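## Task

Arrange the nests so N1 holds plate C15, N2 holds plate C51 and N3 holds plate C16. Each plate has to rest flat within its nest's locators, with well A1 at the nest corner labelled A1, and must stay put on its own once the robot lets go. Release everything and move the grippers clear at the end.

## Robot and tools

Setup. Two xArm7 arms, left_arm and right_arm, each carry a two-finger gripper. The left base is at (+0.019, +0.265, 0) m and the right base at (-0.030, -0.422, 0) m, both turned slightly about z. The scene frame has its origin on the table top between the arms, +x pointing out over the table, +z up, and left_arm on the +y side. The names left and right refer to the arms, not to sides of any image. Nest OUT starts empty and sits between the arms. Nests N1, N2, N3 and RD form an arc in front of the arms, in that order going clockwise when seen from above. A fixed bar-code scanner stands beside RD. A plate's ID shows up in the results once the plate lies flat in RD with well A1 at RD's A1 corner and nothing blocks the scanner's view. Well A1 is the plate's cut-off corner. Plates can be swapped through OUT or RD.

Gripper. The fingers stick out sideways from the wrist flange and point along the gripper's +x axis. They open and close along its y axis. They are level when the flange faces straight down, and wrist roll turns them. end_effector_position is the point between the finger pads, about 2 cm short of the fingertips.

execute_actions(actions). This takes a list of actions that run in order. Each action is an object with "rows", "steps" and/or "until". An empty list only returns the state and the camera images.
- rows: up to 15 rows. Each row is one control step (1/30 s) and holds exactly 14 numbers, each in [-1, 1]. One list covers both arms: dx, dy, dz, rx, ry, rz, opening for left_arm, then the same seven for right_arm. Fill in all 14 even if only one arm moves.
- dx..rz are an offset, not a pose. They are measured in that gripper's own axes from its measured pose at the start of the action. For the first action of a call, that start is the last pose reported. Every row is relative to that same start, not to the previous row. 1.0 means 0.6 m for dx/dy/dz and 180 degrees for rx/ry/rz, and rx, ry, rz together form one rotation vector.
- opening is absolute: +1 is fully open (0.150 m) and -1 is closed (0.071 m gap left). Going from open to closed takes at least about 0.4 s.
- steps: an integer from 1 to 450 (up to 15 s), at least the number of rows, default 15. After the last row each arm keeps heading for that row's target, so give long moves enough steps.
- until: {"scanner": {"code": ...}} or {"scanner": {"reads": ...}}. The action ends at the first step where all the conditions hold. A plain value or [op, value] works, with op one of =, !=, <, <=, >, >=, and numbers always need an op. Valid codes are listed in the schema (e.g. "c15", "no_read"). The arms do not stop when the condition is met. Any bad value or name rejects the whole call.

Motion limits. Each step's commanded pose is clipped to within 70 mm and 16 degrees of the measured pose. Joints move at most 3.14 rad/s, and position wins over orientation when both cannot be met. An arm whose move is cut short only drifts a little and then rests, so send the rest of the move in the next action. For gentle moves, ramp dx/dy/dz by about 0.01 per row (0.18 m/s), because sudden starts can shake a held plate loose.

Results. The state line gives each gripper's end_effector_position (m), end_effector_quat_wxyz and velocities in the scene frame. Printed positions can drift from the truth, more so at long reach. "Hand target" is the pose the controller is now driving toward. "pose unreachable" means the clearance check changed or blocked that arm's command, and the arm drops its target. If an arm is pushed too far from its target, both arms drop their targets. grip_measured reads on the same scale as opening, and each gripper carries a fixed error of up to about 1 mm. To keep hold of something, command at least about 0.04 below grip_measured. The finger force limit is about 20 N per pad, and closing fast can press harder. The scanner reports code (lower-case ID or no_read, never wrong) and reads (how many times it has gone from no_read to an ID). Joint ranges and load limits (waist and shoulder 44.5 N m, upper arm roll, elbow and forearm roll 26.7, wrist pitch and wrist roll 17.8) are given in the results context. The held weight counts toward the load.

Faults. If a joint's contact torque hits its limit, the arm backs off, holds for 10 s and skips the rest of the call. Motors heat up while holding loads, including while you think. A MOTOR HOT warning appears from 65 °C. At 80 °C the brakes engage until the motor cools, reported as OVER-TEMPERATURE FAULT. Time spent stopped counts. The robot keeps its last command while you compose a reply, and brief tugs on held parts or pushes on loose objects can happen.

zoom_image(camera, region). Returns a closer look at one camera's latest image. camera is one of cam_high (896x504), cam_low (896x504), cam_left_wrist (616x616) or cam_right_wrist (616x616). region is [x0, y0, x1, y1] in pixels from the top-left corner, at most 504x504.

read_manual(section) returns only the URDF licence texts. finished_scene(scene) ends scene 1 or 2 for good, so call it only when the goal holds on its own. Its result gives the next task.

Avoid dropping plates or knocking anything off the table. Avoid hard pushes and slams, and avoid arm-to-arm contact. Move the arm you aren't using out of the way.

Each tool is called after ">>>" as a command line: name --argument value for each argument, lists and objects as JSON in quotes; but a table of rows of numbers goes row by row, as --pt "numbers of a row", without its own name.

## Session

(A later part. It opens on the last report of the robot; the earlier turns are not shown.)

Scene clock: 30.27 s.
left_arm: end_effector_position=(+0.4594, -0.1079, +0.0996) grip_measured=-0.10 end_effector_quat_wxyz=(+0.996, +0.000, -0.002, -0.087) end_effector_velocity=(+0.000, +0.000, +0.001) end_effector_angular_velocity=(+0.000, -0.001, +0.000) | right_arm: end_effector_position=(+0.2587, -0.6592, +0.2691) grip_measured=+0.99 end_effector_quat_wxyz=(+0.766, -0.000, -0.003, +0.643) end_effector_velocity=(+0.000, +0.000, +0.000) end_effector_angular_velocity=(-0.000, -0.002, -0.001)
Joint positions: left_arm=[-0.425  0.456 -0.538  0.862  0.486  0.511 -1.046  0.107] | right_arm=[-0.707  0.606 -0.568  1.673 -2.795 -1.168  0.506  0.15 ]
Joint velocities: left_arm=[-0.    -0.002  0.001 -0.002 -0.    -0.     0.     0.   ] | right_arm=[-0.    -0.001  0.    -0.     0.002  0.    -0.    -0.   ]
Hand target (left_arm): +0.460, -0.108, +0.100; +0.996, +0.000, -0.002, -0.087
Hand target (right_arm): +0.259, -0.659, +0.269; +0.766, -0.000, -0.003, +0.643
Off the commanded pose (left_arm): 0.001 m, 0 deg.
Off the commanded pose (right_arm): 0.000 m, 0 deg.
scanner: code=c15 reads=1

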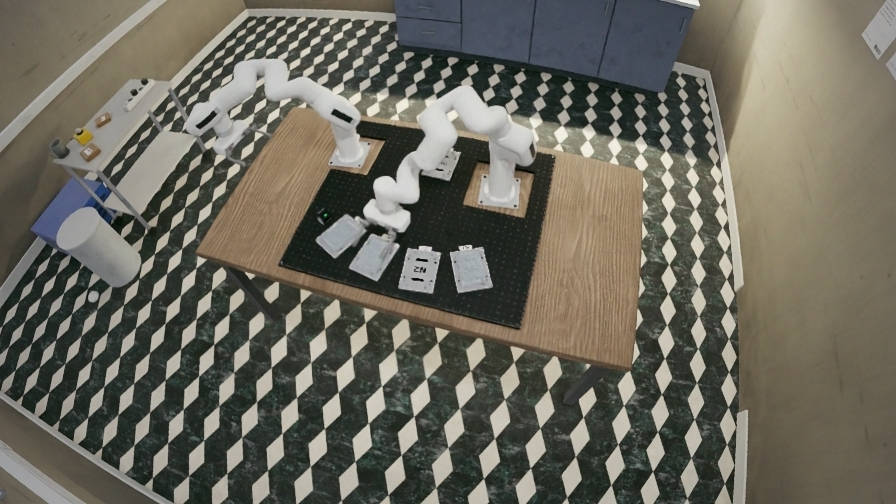

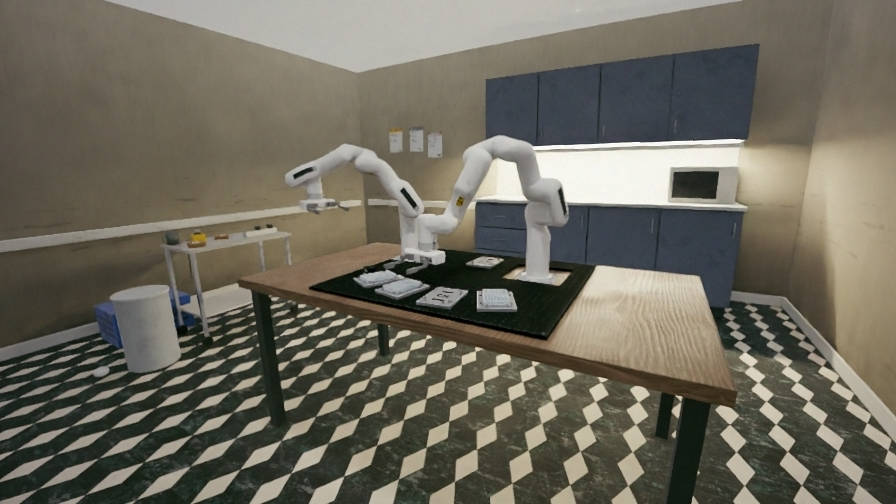

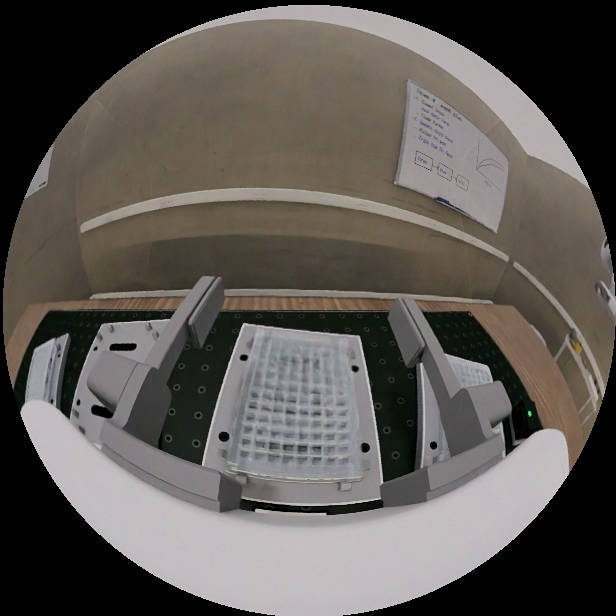

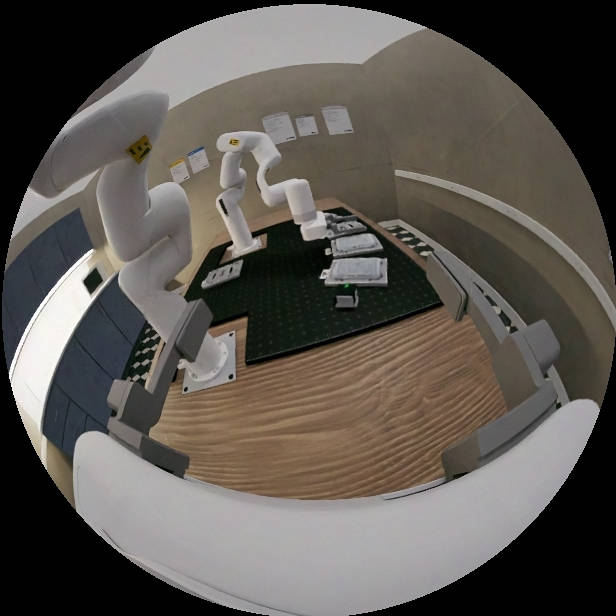

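>>> execute_actions --actions '[{"rows": [[0,0,-0.006,0,0,-0.002,-0.1,0,0,0,0,0,0,1],[0,0,-0.016,0,0,-0.004,-0.1,0,0,0,0,0,0,1],[0,0,-0.03,0,0,-0.005,-0.1,0,0,0,0,0,0,1],[0,0,-0.045,0,0,-0.005,-0.1,0,0,0,0,0,0,1],[0,0,-0.06,0,0,-0.005,-0.1,0,0,0,0,0,0,1],[0,0,-0.074,0,0,-0.005,-0.1,0,0,0,0,0,0,1],[0,0,-0.086,0,0,-0.005,-0.1,0,0,0,0,0,0,1],[0,0,-0.094,0,0,-0.005,-0.1,0,0,0,0,0,0,1],[0,0,-0.0993,0,0,-0.005,-0.1,0,0,0,0,0,0,1]], "steps": 24},{"rows": [[0,0,0,0,0,0,-0.2,0,0,0,0,0,0,1],[0,0,0,0,0,0,-0.3,0,0,0,0,0,0,1],[0,0,0,0,0,0,-0.4,0,0,0,0,0,0,1],[0,0,0,0,0,0,-0.5,0,0,0,0,0,0,1],[0,0,0,0,0,0,-0.58,0,0,0,0,0,0,1],[0,0,0,0,0,0,-0.64,0,0,0,0,0,0,1],[0,0,0,0,0,0,-0.68,0,0,0,0,0,0,1],[0,0,0,0,0,0,-0.71,0,0,0,0,0,0,1],[0,0,0,0,0,0,-0.74,0,0,0,0,0,0,1],[0,0,0,0,0,0,-0.78,0,0,0,0,0,0,1]], "steps": 20}]'

Scene clock: 32.10 s.
left_arm: end_effector_position=(+0.4600, -0.1084, +0.0408) grip_measured=-0.72 end_effector_quat_wxyz=(+0.996, -0.000, -0.002, -0.095) end_effector_velocity=(-0.000, +0.000, -0.000) end_effector_angular_velocity=(-0.000, +0.000, +0.001) | right_arm: end_effector_position=(+0.2587, -0.6592, +0.2691) grip_measured=+0.99 end_effector_quat_wxyz=(+0.766, -0.000, -0.003, +0.643) end_effector_velocity=(-0.000, -0.000, -0.000) end_effector_angular_velocity=(+0.001, +0.001, -0.003)
Joint positions: left_arm=[-0.515  0.618 -0.41   0.905  0.648  0.397 -1.146  0.082] | right_arm=[-0.707  0.606 -0.568  1.673 -2.795 -1.168  0.506  0.15 ]
Joint velocities: left_arm=[-0.     0.    -0.    -0.    -0.    -0.    -0.001  0.   ] | right_arm=[-0.001  0.001 -0.    -0.     0.     0.     0.002  0.   ]
Hand target (left_arm): +0.460, -0.108, +0.041; +0.996, +0.000, -0.002, -0.095
Hand target (right_arm): +0.259, -0.659, +0.269; +0.766, -0.000, -0.003, +0.643
Off the commanded pose (left_arm): 0.000 m, 0 deg.
Off the commanded pose (right_arm): 0.000 m, 0 deg.
scanner: code=c15 reads=1

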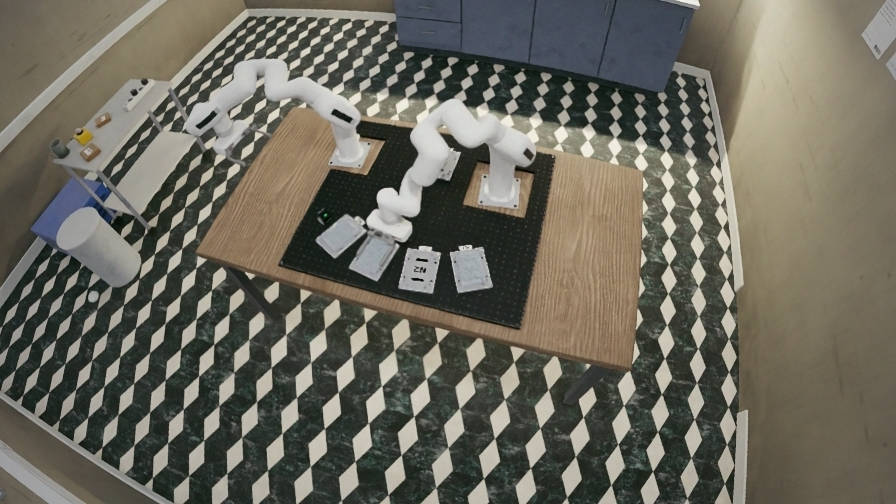

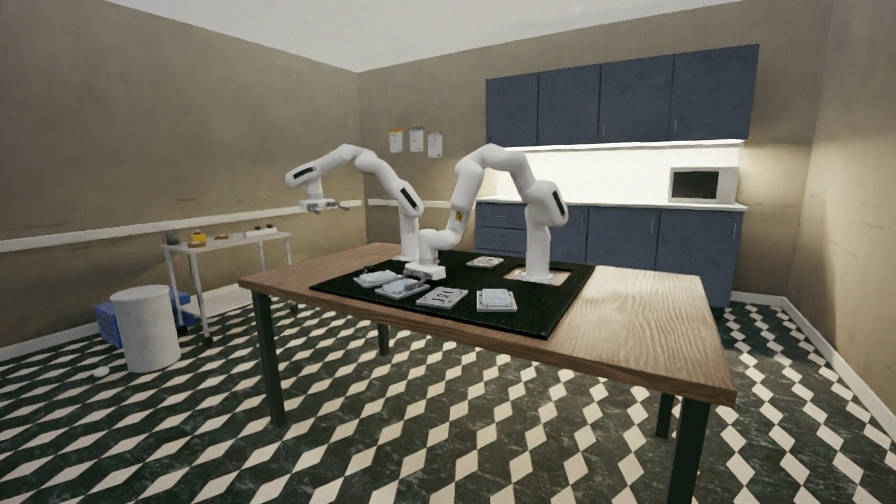

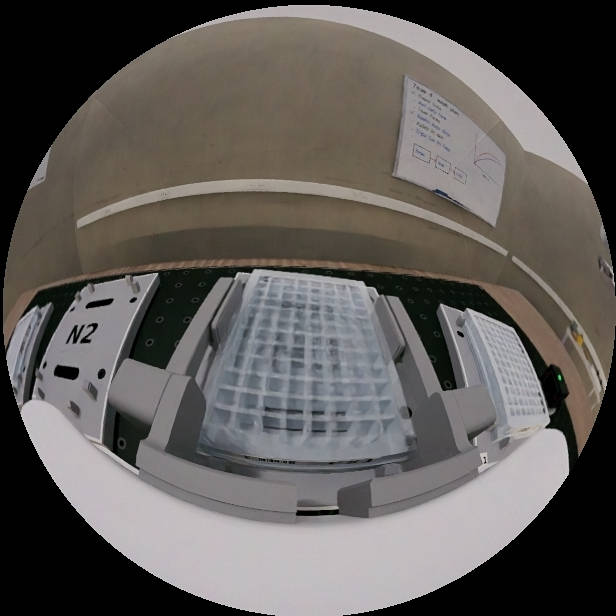

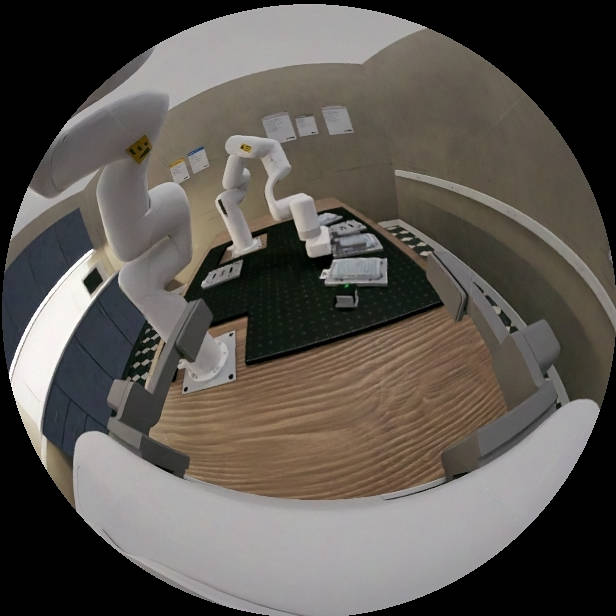

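>>> execute_actions --actions '[{"rows": [[0,0,0.003,0,0,0,-0.78,0,0,0,0,0,0,1],[0,0,0.008,0,0,0,-0.78,0,0,0,0,0,0,1],[0,0,0.015,0,0,0,-0.78,0,0,0,0,0,0,1],[0,0,0.024,0,0,0,-0.78,0,0,0,0,0,0,1],[0,0,0.034,0,0,0,-0.78,0,0,0,0,0,0,1],[0,0,0.044,0,0,0,-0.78,0,0,0,0,0,0,1],[0,0,0.054,0,0,0,-0.78,0,0,0,0,0,0,1],[0,0,0.064,0,0,0,-0.78,0,0,0,0,0,0,1],[0,0,0.073,0,0,0,-0.78,0,0,0,0,0,0,1],[0,0,0.079,0,0,0,-0.78,0,0,0,0,0,0,1],[0,0,0.082,0,0,0,-0.78,0,0,0,0,0,0,1]], "steps": 20},{"rows": [[-0.0008,0.006,0,0,0,0.002,-0.78,0,0,0,0,0,0,1],[-0.0025,0.018,0,0,0,0.006,-0.78,0,0,0,0,0,0,1],[-0.0053,0.039,0,0,0,0.0129,-0.78,0,0,0,0,0,0,1],[-0.0086,0.063,0,0,0,0.0209,-0.78,0,0,0,0,0,0,1],[-0.0123,0.09,0,0,0,0.0298,-0.78,0,0,0,0,0,0,1],[-0.016,0.117,0,0,0,0.0388,-0.78,0,0,0,0,0,0,1],[-0.0197,0.144,0,0,0,0.0477,-0.78,0,0,0,0,0,0,1],[-0.0234,0.171,0,0,0,0.0567,-0.78,0,0,0,0,0,0,1],[-0.0271,0.198,0,0,0,0.0656,-0.78,0,0,0,0,0,0,1],[-0.0308,0.225,0,0,0,0.0746,-0.78,0,0,0,0,0,0,1],[-0.0341,0.249,0,0,0,0.0825,-0.78,0,0,0,0,0,0,1],[-0.037,0.27,0,0,0,0.0895,-0.78,0,0,0,0,0,0,1],[-0.039,0.285,0,0,0,0.0944,-0.78,0,0,0,0,0,0,1],[-0.0403,0.294,0,0,0,0.0974,-0.78,0,0,0,0,0,0,1],[-0.0411,0.2998,0,0,0,0.0994,-0.78,0,0,0,0,0,0,1]], "steps": 34}]'

Scene clock: 34.37 s.
left_arm: end_effector_position=(+0.4684, +0.0733, +0.0885) grip_measured=-0.72 end_effector_quat_wxyz=(+0.998, -0.000, -0.001, +0.061) end_effector_velocity=(+0.000, +0.001, -0.000) end_effector_angular_velocity=(+0.000, +0.000, +0.002) | right_arm: end_effector_position=(+0.2587, -0.6592, +0.2691) grip_measured=+0.99 end_effector_quat_wxyz=(+0.766, -0.000, -0.003, +0.643) end_effector_velocity=(-0.000, -0.000, -0.000) end_effector_angular_velocity=(-0.000, +0.001, +0.001)
Joint positions: left_arm=[-0.192  0.27  -0.472  0.54   0.402  0.319 -1.026  0.082] | right_arm=[-0.707  0.606 -0.568  1.673 -2.795 -1.168  0.506  0.15 ]
Joint velocities: left_arm=[ 0.001 -0.     0.001 -0.    -0.001 -0.     0.    -0.   ] | right_arm=[-0.     0.    -0.     0.    -0.001 -0.    -0.001  0.   ]
Hand target (left_arm): +0.468, +0.073, +0.088; +0.998, -0.000, -0.001, +0.061
Hand target (right_arm): +0.259, -0.659, +0.269; +0.766, -0.000, -0.003, +0.643
Off the commanded pose (left_arm): 0.001 m, 0 deg.
Off the commanded pose (right_arm): 0.000 m, 0 deg.
scanner: code=c15 reads=1

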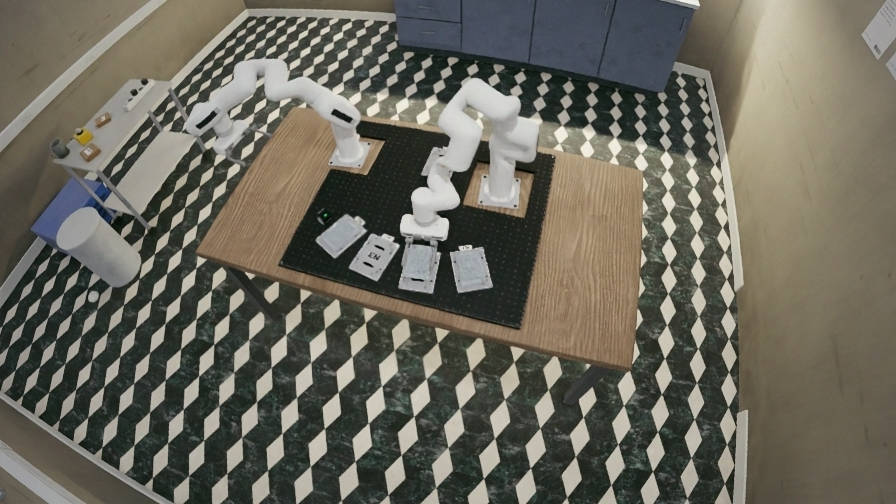

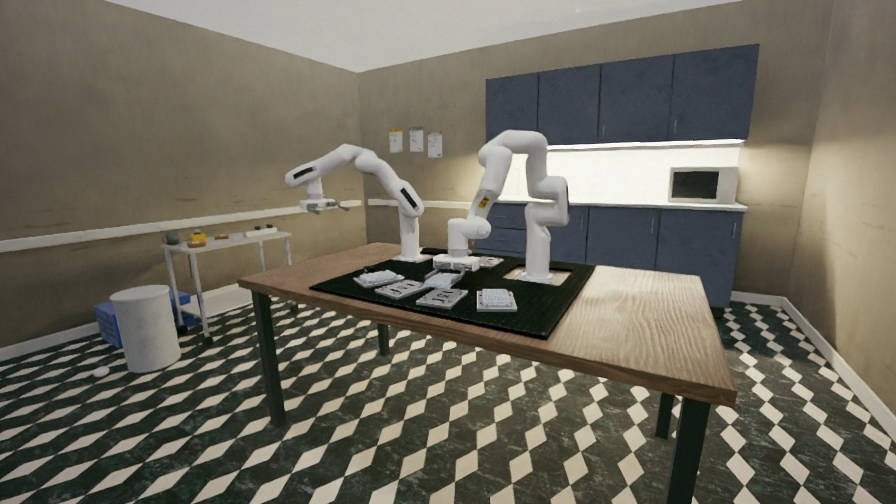

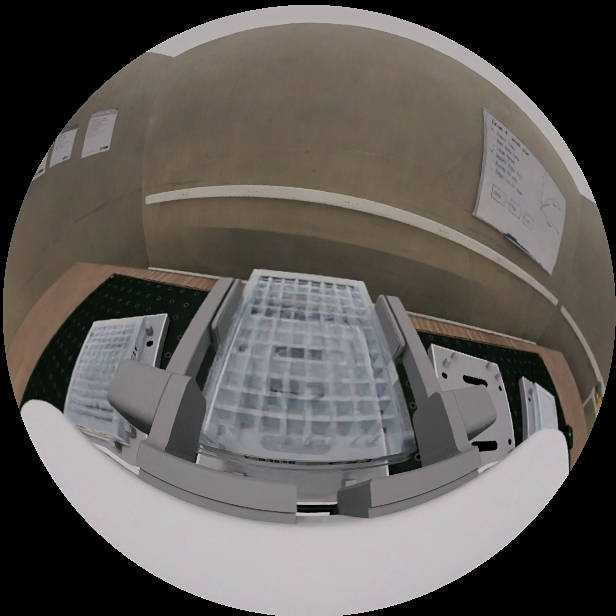

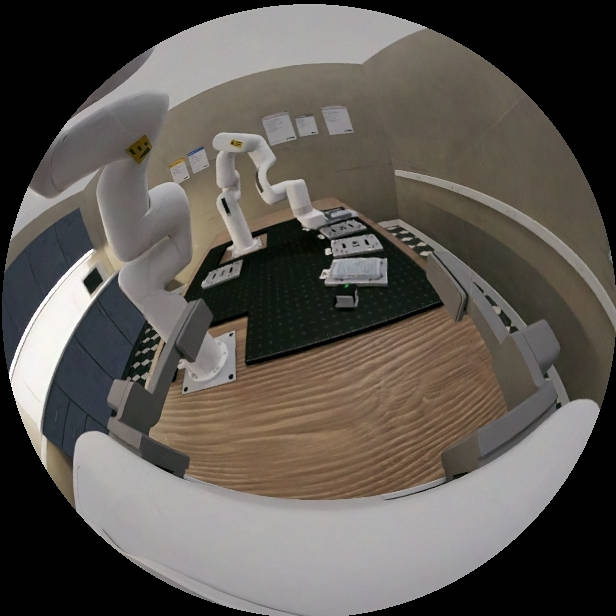

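>>> execute_actions --actions '[{"rows": [[0.0005,-0.0003,-0.004,0,0,0,-0.78,0,0,0,0,0,0,1],[0.001,-0.0006,-0.011,0,0,0,-0.78,0,0,0,0,0,0,1],[0.0013,-0.0008,-0.02,0,0,0,-0.78,0,0,0,0,0,0,1],[0.0013,-0.0008,-0.03,0,0,0,-0.78,0,0,0,0,0,0,1],[0.0013,-0.0008,-0.04,0,0,0,-0.78,0,0,0,0,0,0,1],[0.0013,-0.0008,-0.049,0,0,0,-0.78,0,0,0,0,0,0,1],[0.0013,-0.0008,-0.056,0,0,0,-0.78,0,0,0,0,0,0,1],[0.0013,-0.0008,-0.0608,0,0,0,-0.78,0,0,0,0,0,0,1]], "steps": 22}]'

Scene clock: 35.23 s.
left_arm: end_effector_position=(+0.4695, +0.0728, +0.0524) grip_measured=-0.72 end_effector_quat_wxyz=(+0.998, -0.000, -0.002, +0.061) end_effector_velocity=(-0.000, +0.001, -0.001) end_effector_angular_velocity=(+0.001, +0.001, +0.000) | right_arm: end_effector_position=(+0.2587, -0.6592, +0.2691) grip_measured=+0.99 end_effector_quat_wxyz=(+0.766, -0.000, -0.003, +0.643) end_effector_velocity=(-0.000, -0.000, +0.000) end_effector_angular_velocity=(-0.001, -0.001, +0.001)
Joint positions: left_arm=[-0.307  0.404 -0.319  0.582  0.581  0.229 -1.165  0.082] | right_arm=[-0.707  0.606 -0.568  1.673 -2.795 -1.168  0.506  0.15 ]
Joint velocities: left_arm=[-0.001  0.002  0.003 -0.     0.002 -0.001 -0.001 -0.   ] | right_arm=[-0.    -0.001 -0.     0.     0.    -0.    -0.001 -0.   ]
Hand target (left_arm): +0.469, +0.073, +0.052; +0.998, -0.000, -0.001, +0.061
Hand target (right_arm): +0.259, -0.659, +0.269; +0.766, -0.000, -0.003, +0.643
Off the commanded pose (left_arm): 0.000 m, 0 deg.
Off the commanded pose (right_arm): 0.000 m, 0 deg.
scanner: code=c15 reads=1

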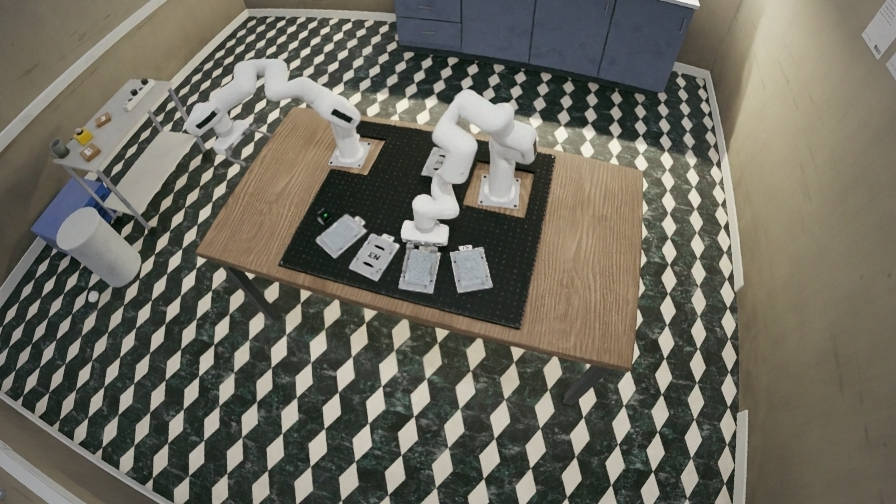

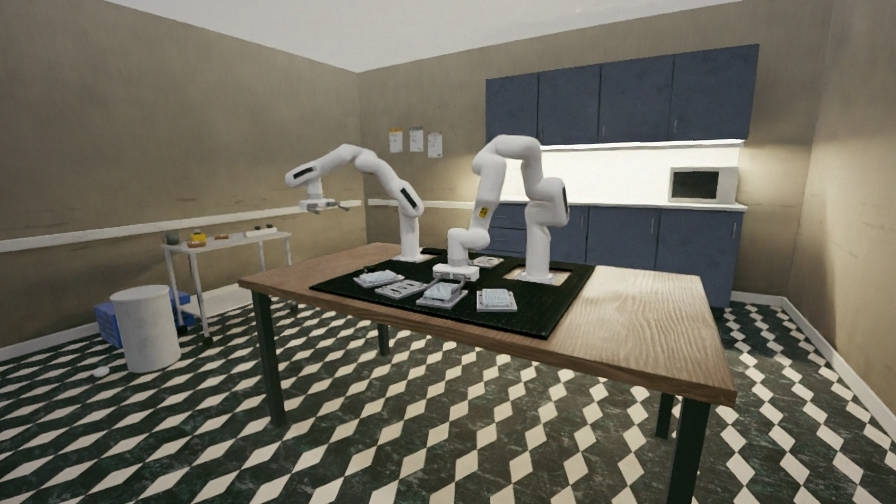

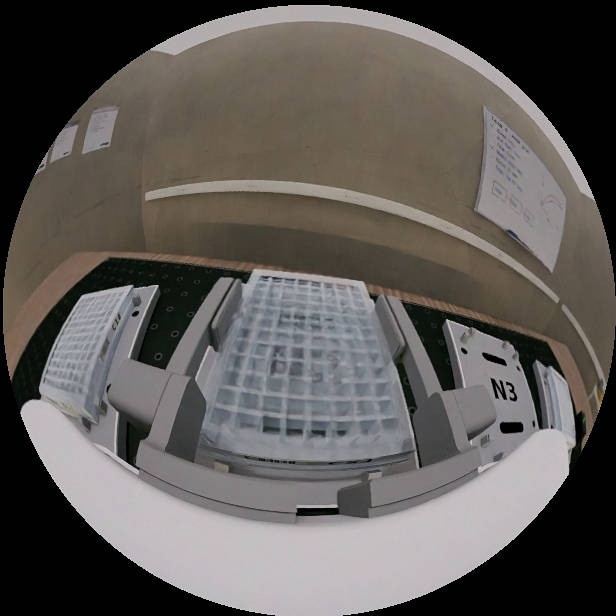

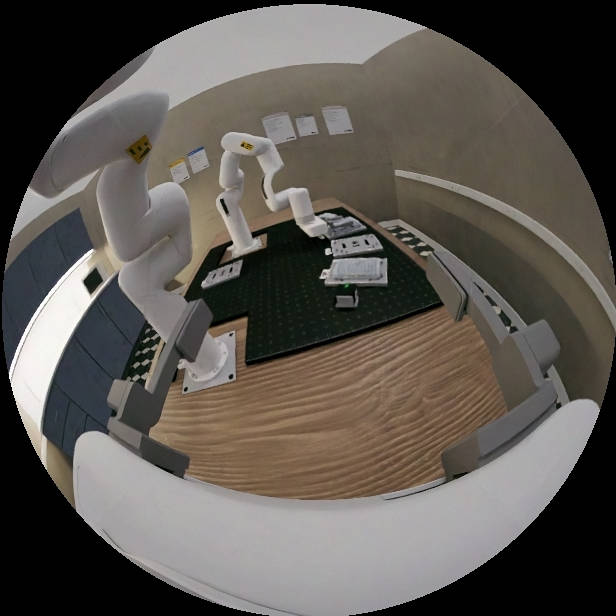

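>>> execute_actions --actions '[{"rows": [[0,0,-0.003,0,0,0,-0.78,0,0,0,0,0,0,1],[0,0,-0.006,0,0,0,-0.78,0,0,0,0,0,0,1],[0,0,-0.009,0,0,0,-0.78,0,0,0,0,0,0,1],[0,0,-0.012,0,0,0,-0.78,0,0,0,0,0,0,1],[0,0,-0.014,0,0,0,-0.78,0,0,0,0,0,0,1]], "steps": 18}]'

Scene clock: 35.93 s.
left_arm: end_effector_position=(+0.4698, +0.0727, +0.0443) grip_measured=-0.72 end_effector_quat_wxyz=(+0.998, -0.000, -0.002, +0.061) end_effector_velocity=(-0.001, +0.000, -0.001) end_effector_angular_velocity=(+0.001, +0.002, +0.001) | right_arm: end_effector_position=(+0.2587, -0.6592, +0.2691) grip_measured=+0.99 end_effector_quat_wxyz=(+0.766, -0.000, -0.003, +0.643) end_effector_velocity=(+0.000, +0.000, +0.000) end_effector_angular_velocity=(+0.001, +0.000, +0.001)
Joint positions: left_arm=[-0.337  0.433 -0.282  0.593  0.612  0.207 -1.191  0.082] | right_arm=[-0.707  0.606 -0.568  1.673 -2.795 -1.168  0.506  0.15 ]
Joint velocities: left_arm=[-0.001  0.003  0.001  0.    -0.    -0.    -0.001 -0.   ] | right_arm=[ 0.001 -0.     0.    -0.    -0.    -0.001 -0.     0.   ]
Hand target (left_arm): +0.470, +0.073, +0.044; +0.998, -0.000, -0.002, +0.061
Hand target (right_arm): +0.259, -0.659, +0.269; +0.766, -0.000, -0.003, +0.643
Off the commanded pose (left_arm): 0.000 m, 0 deg.
Off the commanded pose (right_arm): 0.000 m, 0 deg.
scanner: code=c15 reads=1

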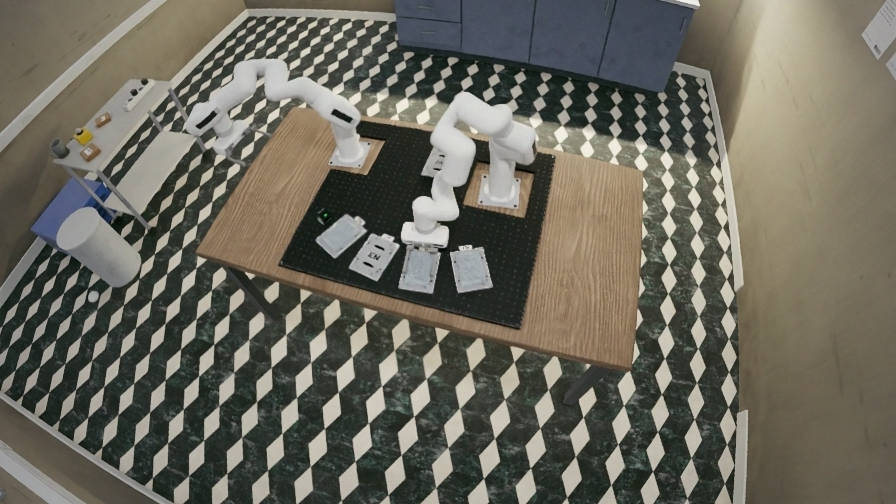

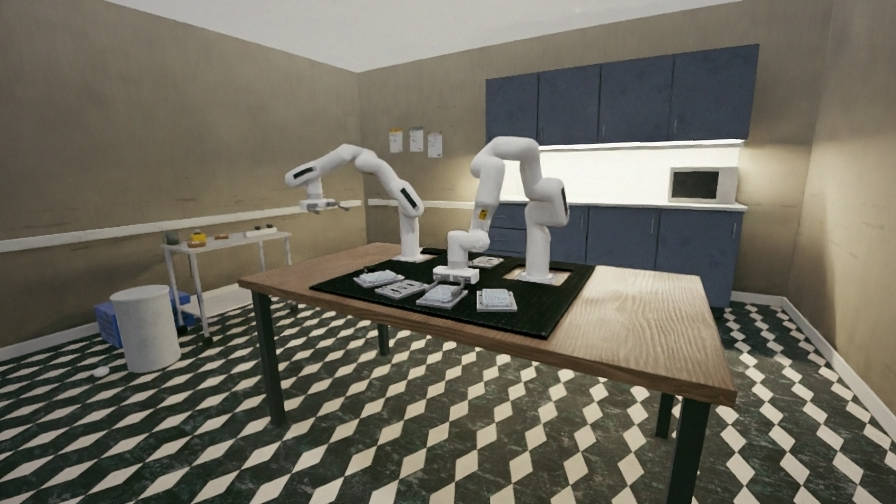

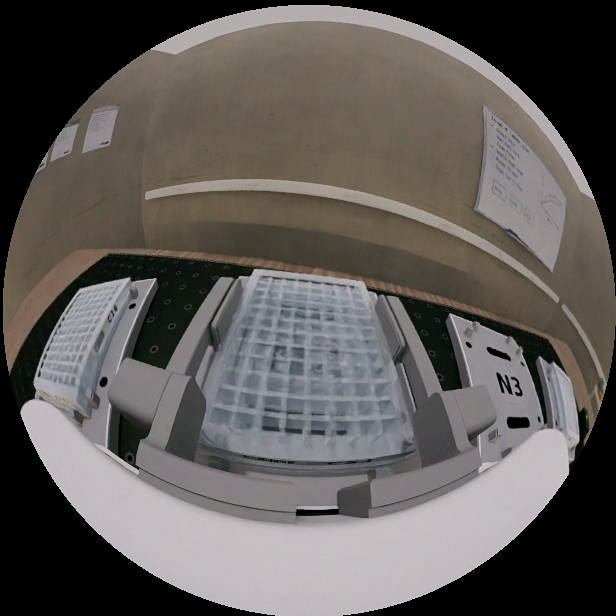

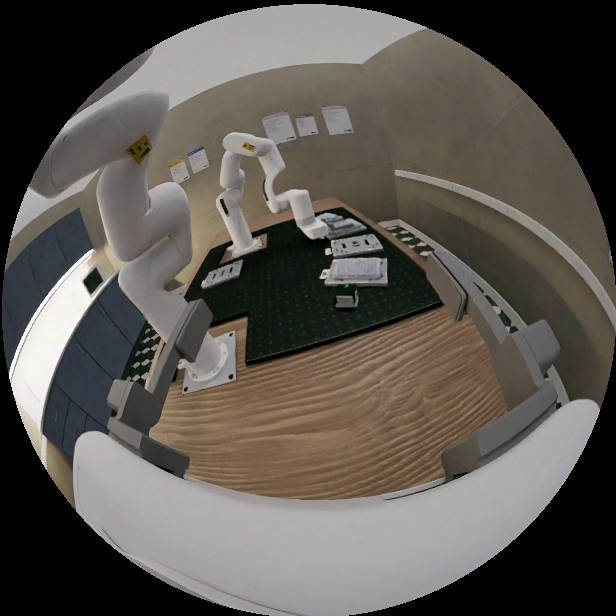

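>>> execute_actions --actions '[{"rows": [[0,0,-0.002,0,0,0,-0.78,0,0,0,0,0,0,1],[0,0,-0.0042,0,0,0,-0.78,0,0,0,0,0,0,1]], "steps": 12},{"rows": [[0,0,0,0,0,0,-0.66,0,0,0,0,0,0,1],[0,0,0,0,0,0,-0.55,0,0,0,0,0,0,1],[0,0,0,0,0,0,-0.4,0,0,0,0,0,0,1],[0,0,0,0,0,0,-0.25,0,0,0,0,0,0,1],[0,0,0,0,0,0,-0.1,0,0,0,0,0,0,1]], "steps": 12},{"rows": [[0,0,0.01,0,0,0,-0.1,0,0,0,0,0,0,1],[0,0,0.02,0,0,0,-0.1,0,0,0,0,0,0,1],[0,0,0.035,0,0,0,-0.1,0,0,0,0,0,0,1],[0,0,0.05,0,0,0,-0.1,0,0,0,0,0,0,1],[0,0,0.065,0,0,0,-0.1,0,0,0,0,0,0,1],[0,0,0.08,0,0,0,-0.1,0,0,0,0,0,0,1],[0,0,0.09,0,0,0,-0.1,0,0,0,0,0,0,1],[0,0,0.097,0,0,0,-0.1,0,0,0,0,0,0,1]], "steps": 22}]'

>>> zoom_image --camera "cam_left_wrist" --region '[150, 250, 470, 530]'

Scene clock: 37.80 s.
left_arm: end_effector_position=(+0.4691, +0.0731, +0.0991) grip_measured=-0.10 end_effector_quat_wxyz=(+0.998, +0.000, -0.001, +0.061) end_effector_velocity=(+0.000, -0.002, +0.001) end_effector_angular_velocity=(-0.002, +0.001, -0.003) | right_arm: end_effector_position=(+0.2587, -0.6592, +0.2691) grip_measured=+0.99 end_effector_quat_wxyz=(+0.766, -0.000, -0.003, +0.643) end_effector_velocity=(+0.000, +0.000, +0.000) end_effector_angular_velocity=(+0.000, -0.001, -0.001)
Joint positions: left_arm=[-0.172  0.23  -0.505  0.535  0.334  0.348 -0.976  0.107] | right_arm=[-0.707  0.606 -0.568  1.673 -2.795 -1.168  0.506  0.15 ]
Joint velocities: left_arm=[ 0.003 -0.003 -0.007  0.001 -0.009  0.003  0.009  0.   ] | right_arm=[-0.    -0.001  0.    -0.     0.001 -0.     0.    -0.   ]
Hand target (left_arm): +0.469, +0.073, +0.100; +0.998, -0.000, -0.002, +0.061
Hand target (right_arm): +0.259, -0.659, +0.269; +0.766, -0.000, -0.003, +0.643
Off the commanded pose (left_arm): 0.001 m, 0 deg.
Off the commanded pose (right_arm): 0.000 m, 0 deg.
scanner: code=c15 reads=1

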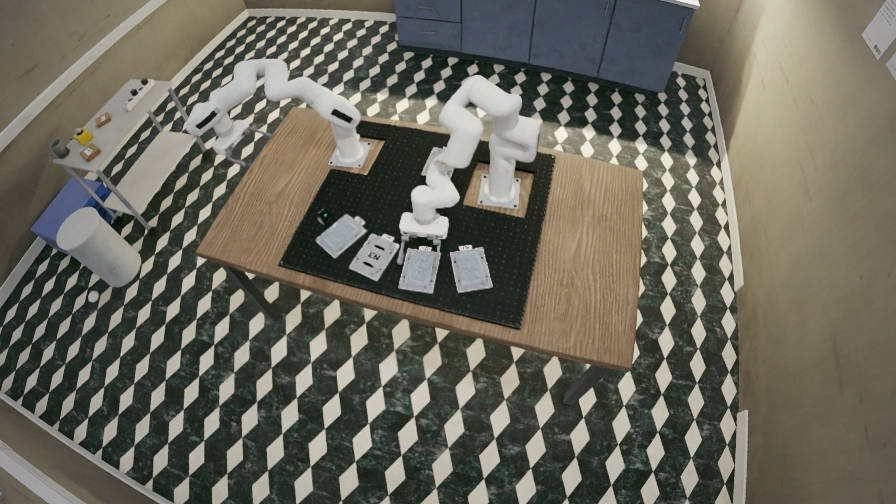

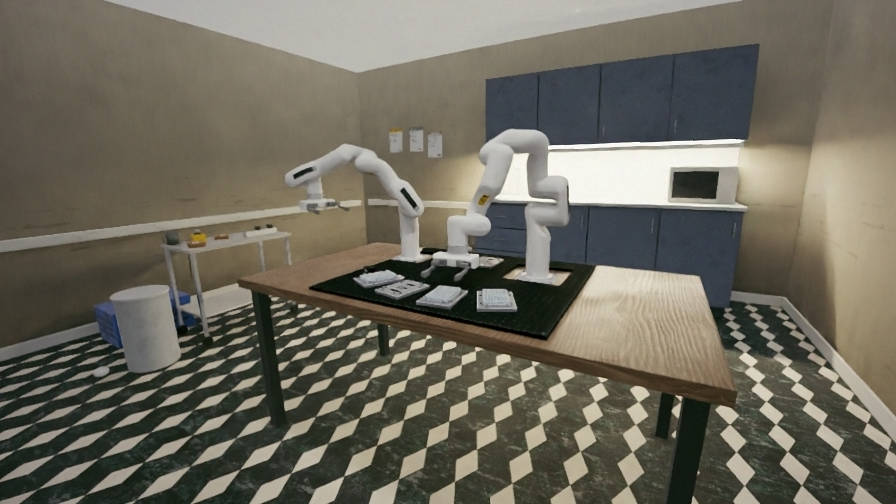

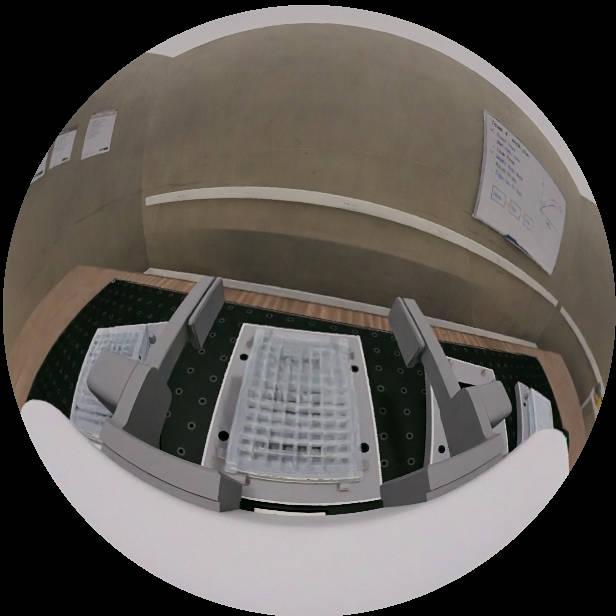

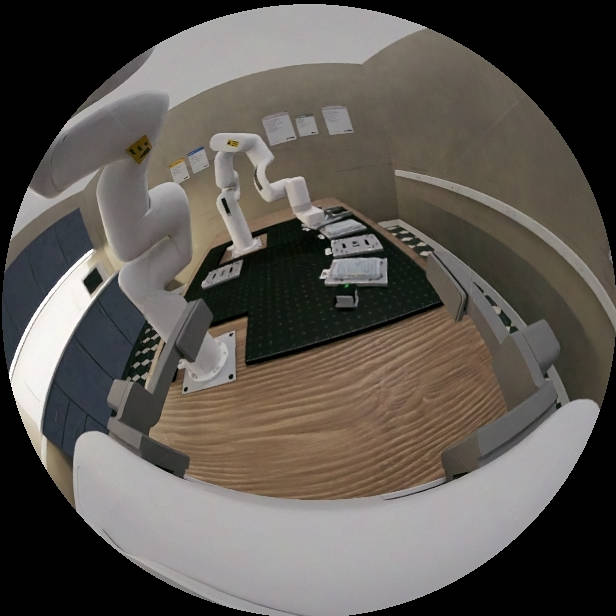

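Region (150, 250, 470, 530) of cam_left_wrist's 616x616 image, scaled by 1.575, with more detail than that image has; it fills the top 441 rows of this view, and the rest is white.

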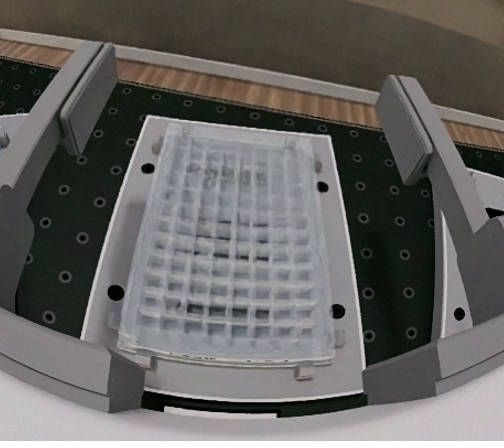

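>>> execute_actions --actions '[{"rows": [[-0.0014,0.009,0,0,0,0.0031,-0.1,0,0,0,0,0,0,1],[-0.0043,0.0269,0,0,0,0.0092,-0.1,0,0,0,0,0,0,1],[-0.0081,0.0509,0,0,0,0.0174,-0.1,0,0,0,0,0,0,1],[-0.0125,0.0778,0,0,0,0.0266,-0.1,0,0,0,0,0,0,1],[-0.0168,0.1047,0,0,0,0.0358,-0.1,0,0,0,0,0,0,1],[-0.0211,0.1316,0,0,0,0.045,-0.1,0,0,0,0,0,0,1],[-0.0254,0.1586,0.001,0,0,0.0542,-0.1,0,0,0,0,0,0,1],[-0.0297,0.1855,0.001,0,0,0.0634,-0.1,0,0,0,0,0,0,1],[-0.034,0.2124,0.001,0,0,0.0726,-0.1,0,0,0,0,0,0,1],[-0.0383,0.2394,0.001,0,0,0.0818,-0.1,0,0,0,0,0,0,1],[-0.0422,0.2633,0.001,0,0,0.0899,-0.1,0,0,0,0,0,0,1],[-0.045,0.2812,0.001,0,0,0.0961,-0.1,0,0,0,0,0,0,1],[-0.0469,0.2932,0.001,0,0,0.1002,-0.1,0,0,0,0,0,0,1],[-0.0479,0.2992,0.001,0,0,0.1022,-0.1,0,0,0,0,0,0,1]], "steps": 32}]'

>>> zoom_image --camera "cam_left_wrist" --region '[150, 250, 470, 530]'

Scene clock: 39.23 s.
left_arm: end_effector_position=(+0.4180, +0.2472, +0.0988) grip_measured=-0.10 end_effector_quat_wxyz=(+0.975, -0.001, -0.001, +0.220) end_effector_velocity=(-0.000, +0.001, +0.000) end_effector_angular_velocity=(-0.001, +0.000, +0.002) | right_arm: end_effector_position=(+0.2587, -0.6592, +0.2691) grip_measured=+0.99 end_effector_quat_wxyz=(+0.766, -0.000, -0.003, +0.643) end_effector_velocity=(+0.000, +0.000, -0.000) end_effector_angular_velocity=(+0.000, +0.000, +0.001)
Joint positions: left_arm=[ 0.012 -0.018 -0.451  0.213 -0.038  0.228 -0.718  0.107] | right_arm=[-0.707  0.606 -0.568  1.673 -2.795 -1.168  0.506  0.15 ]
Joint velocities: left_arm=[-0.001 -0.004  0.001 -0.001 -0.012  0.002  0.009 -0.   ] | right_arm=[ 0.001  0.001  0.     0.     0.    -0.    -0.    -0.   ]
Hand target (left_arm): +0.418, +0.247, +0.099; +0.975, -0.001, -0.001, +0.220
Hand target (right_arm): +0.259, -0.659, +0.269; +0.766, -0.000, -0.003, +0.643
Off the commanded pose (left_arm): 0.001 m, 0 deg.
Off the commanded pose (right_arm): 0.000 m, 0 deg.
scanner: code=c15 reads=1

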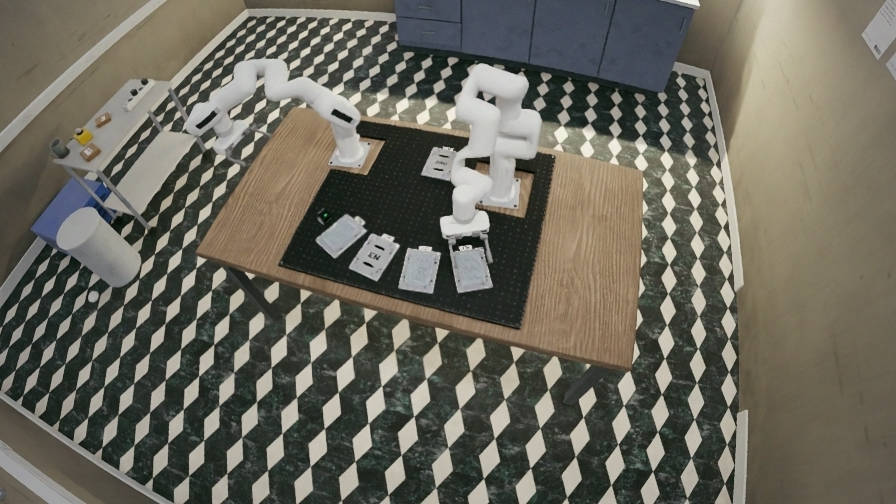

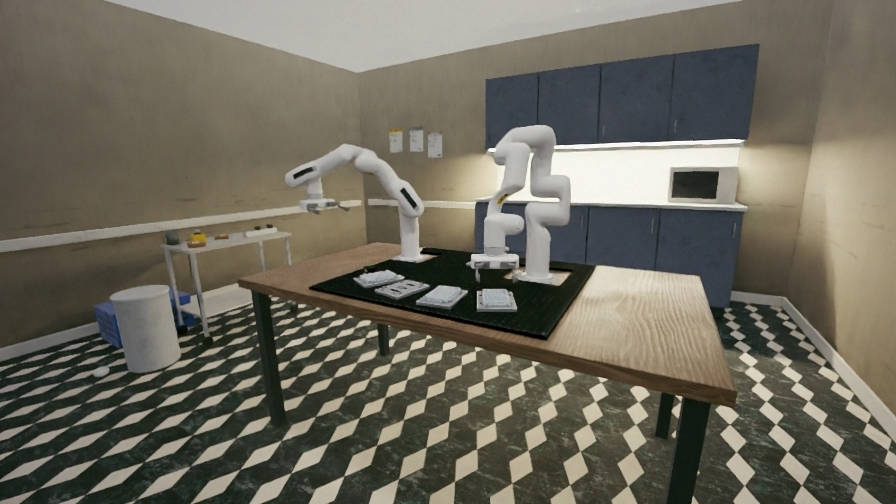

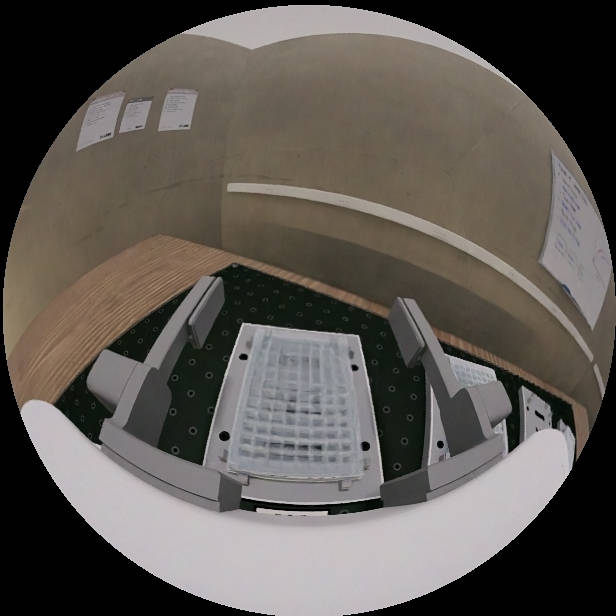

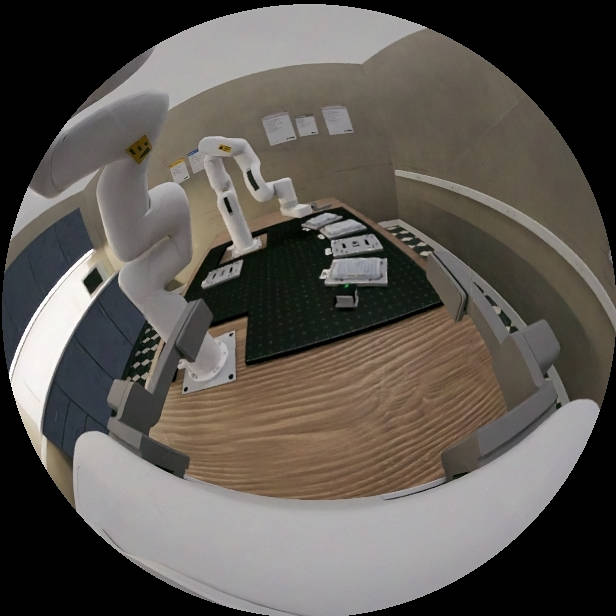

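Region (150, 250, 470, 530) of cam_left_wrist's 616x616 image, scaled by 1.575, with more detail than that image has; it fills the top 441 rows of this view, and the rest is white.

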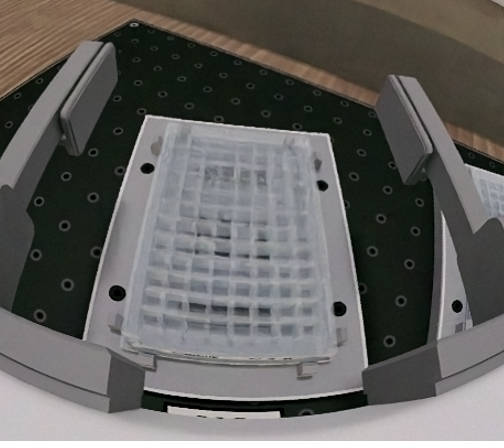

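>>> execute_actions --actions '[{"rows": [[0.0004,0,-0.006,0,0,0,-0.1,0,0,0,0,0,0,1],[0.0008,0,-0.016,0,0,0,-0.1,0,0,0,0,0,0,1],[0.0008,0,-0.03,0,0,0,-0.1,0,0,0,0,0,0,1],[0.0008,0,-0.045,0,0,0,-0.1,0,0,0,0,0,0,1],[0.0008,0,-0.06,0,0,0,-0.1,0,0,0,0,0,0,1],[0.0008,0,-0.074,0,0,0,-0.1,0,0,0,0,0,0,1],[0.0008,0,-0.086,0,0,0,-0.1,0,0,0,0,0,0,1],[0.0008,0,-0.093,0,0,0,-0.1,0,0,0,0,0,0,1],[0.0008,0,-0.0975,0,0,0,-0.1,0,0,0,0,0,0,1]], "steps": 24},{"rows": [[0,0,0,0,0,0,-0.2,0,0,0,0,0,0,1],[0,0,0,0,0,0,-0.3,0,0,0,0,0,0,1],[0,0,0,0,0,0,-0.4,0,0,0,0,0,0,1],[0,0,0,0,0,0,-0.5,0,0,0,0,0,0,1],[0,0,0,0,0,0,-0.58,0,0,0,0,0,0,1],[0,0,0,0,0,0,-0.64,0,0,0,0,0,0,1],[0,0,0,0,0,0,-0.68,0,0,0,0,0,0,1],[0,0,0,0,0,0,-0.71,0,0,0,0,0,0,1],[0,0,0,0,0,0,-0.74,0,0,0,0,0,0,1],[0,0,0,0,0,0,-0.78,0,0,0,0,0,0,1]], "steps": 20}]'

Scene clock: 40.97 s.
left_arm: end_effector_position=(+0.4190, +0.2468, +0.0410) grip_measured=-0.72 end_effector_quat_wxyz=(+0.976, -0.003, +0.002, +0.220) end_effector_velocity=(+0.000, -0.000, -0.000) end_effector_angular_velocity=(+0.000, +0.000, -0.001) | right_arm: end_effector_position=(+0.2587, -0.6592, +0.2691) grip_measured=+0.99 end_effector_quat_wxyz=(+0.766, -0.000, -0.003, +0.643) end_effector_velocity=(+0.000, +0.000, -0.000) end_effector_angular_velocity=(-0.000, +0.001, -0.000)
Joint positions: left_arm=[-0.343  0.292 -0.006  0.27   0.277 -0.022 -0.94   0.082] | right_arm=[-0.707  0.606 -0.568  1.673 -2.795 -1.168  0.506  0.15 ]
Joint velocities: left_arm=[-0.     0.001  0.     0.     0.    -0.     0.001 -0.   ] | right_arm=[ 0.     0.     0.    -0.    -0.001  0.     0.001 -0.   ]
Hand target (left_arm): +0.419, +0.247, +0.041; +0.976, -0.003, +0.002, +0.219
Hand target (right_arm): +0.259, -0.659, +0.269; +0.766, -0.000, -0.003, +0.643
Off the commanded pose (left_arm): 0.000 m, 0 deg.
Off the commanded pose (right_arm): 0.000 m, 0 deg.
scanner: code=c15 reads=1

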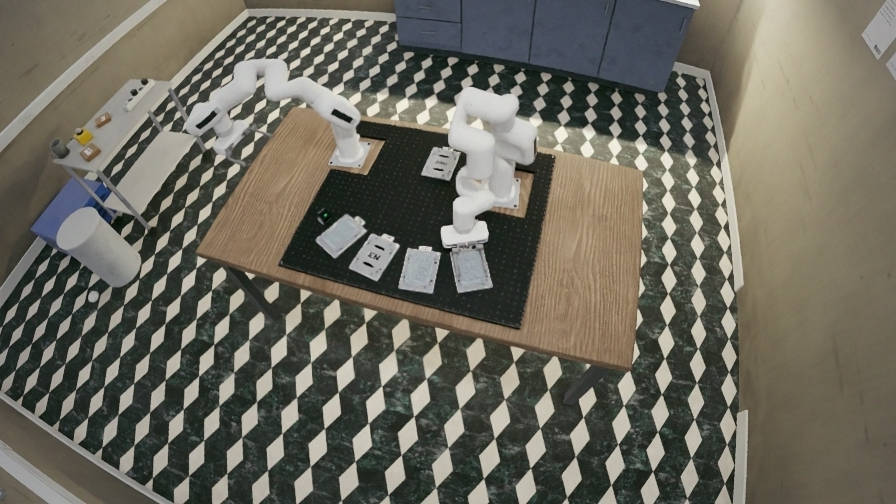

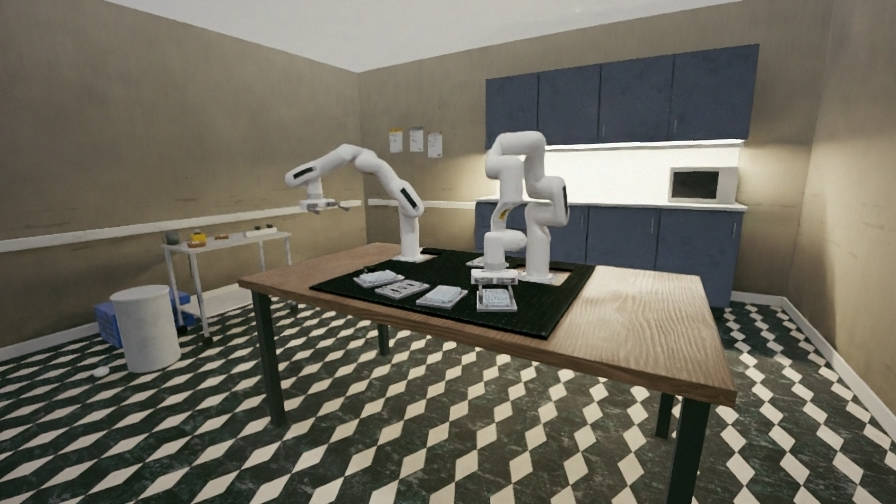

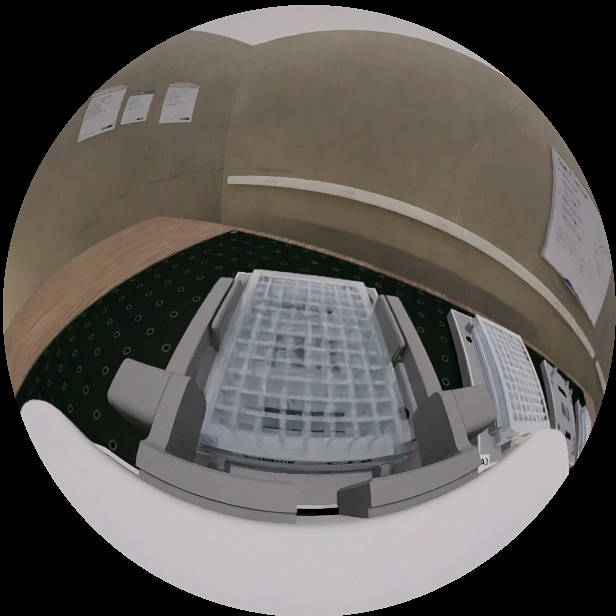

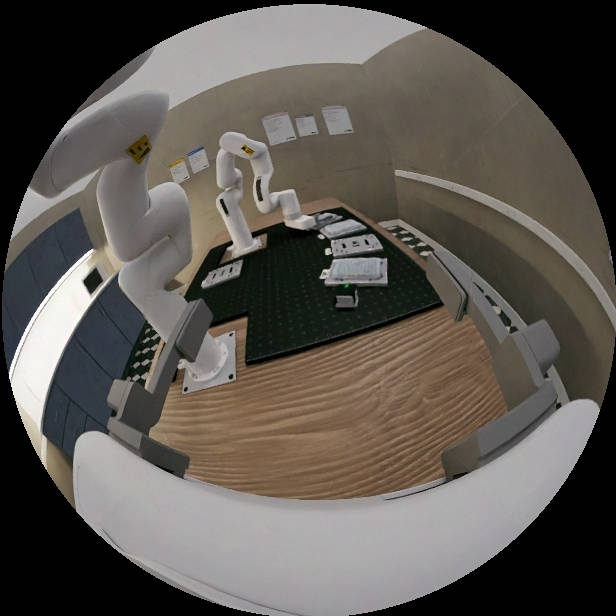

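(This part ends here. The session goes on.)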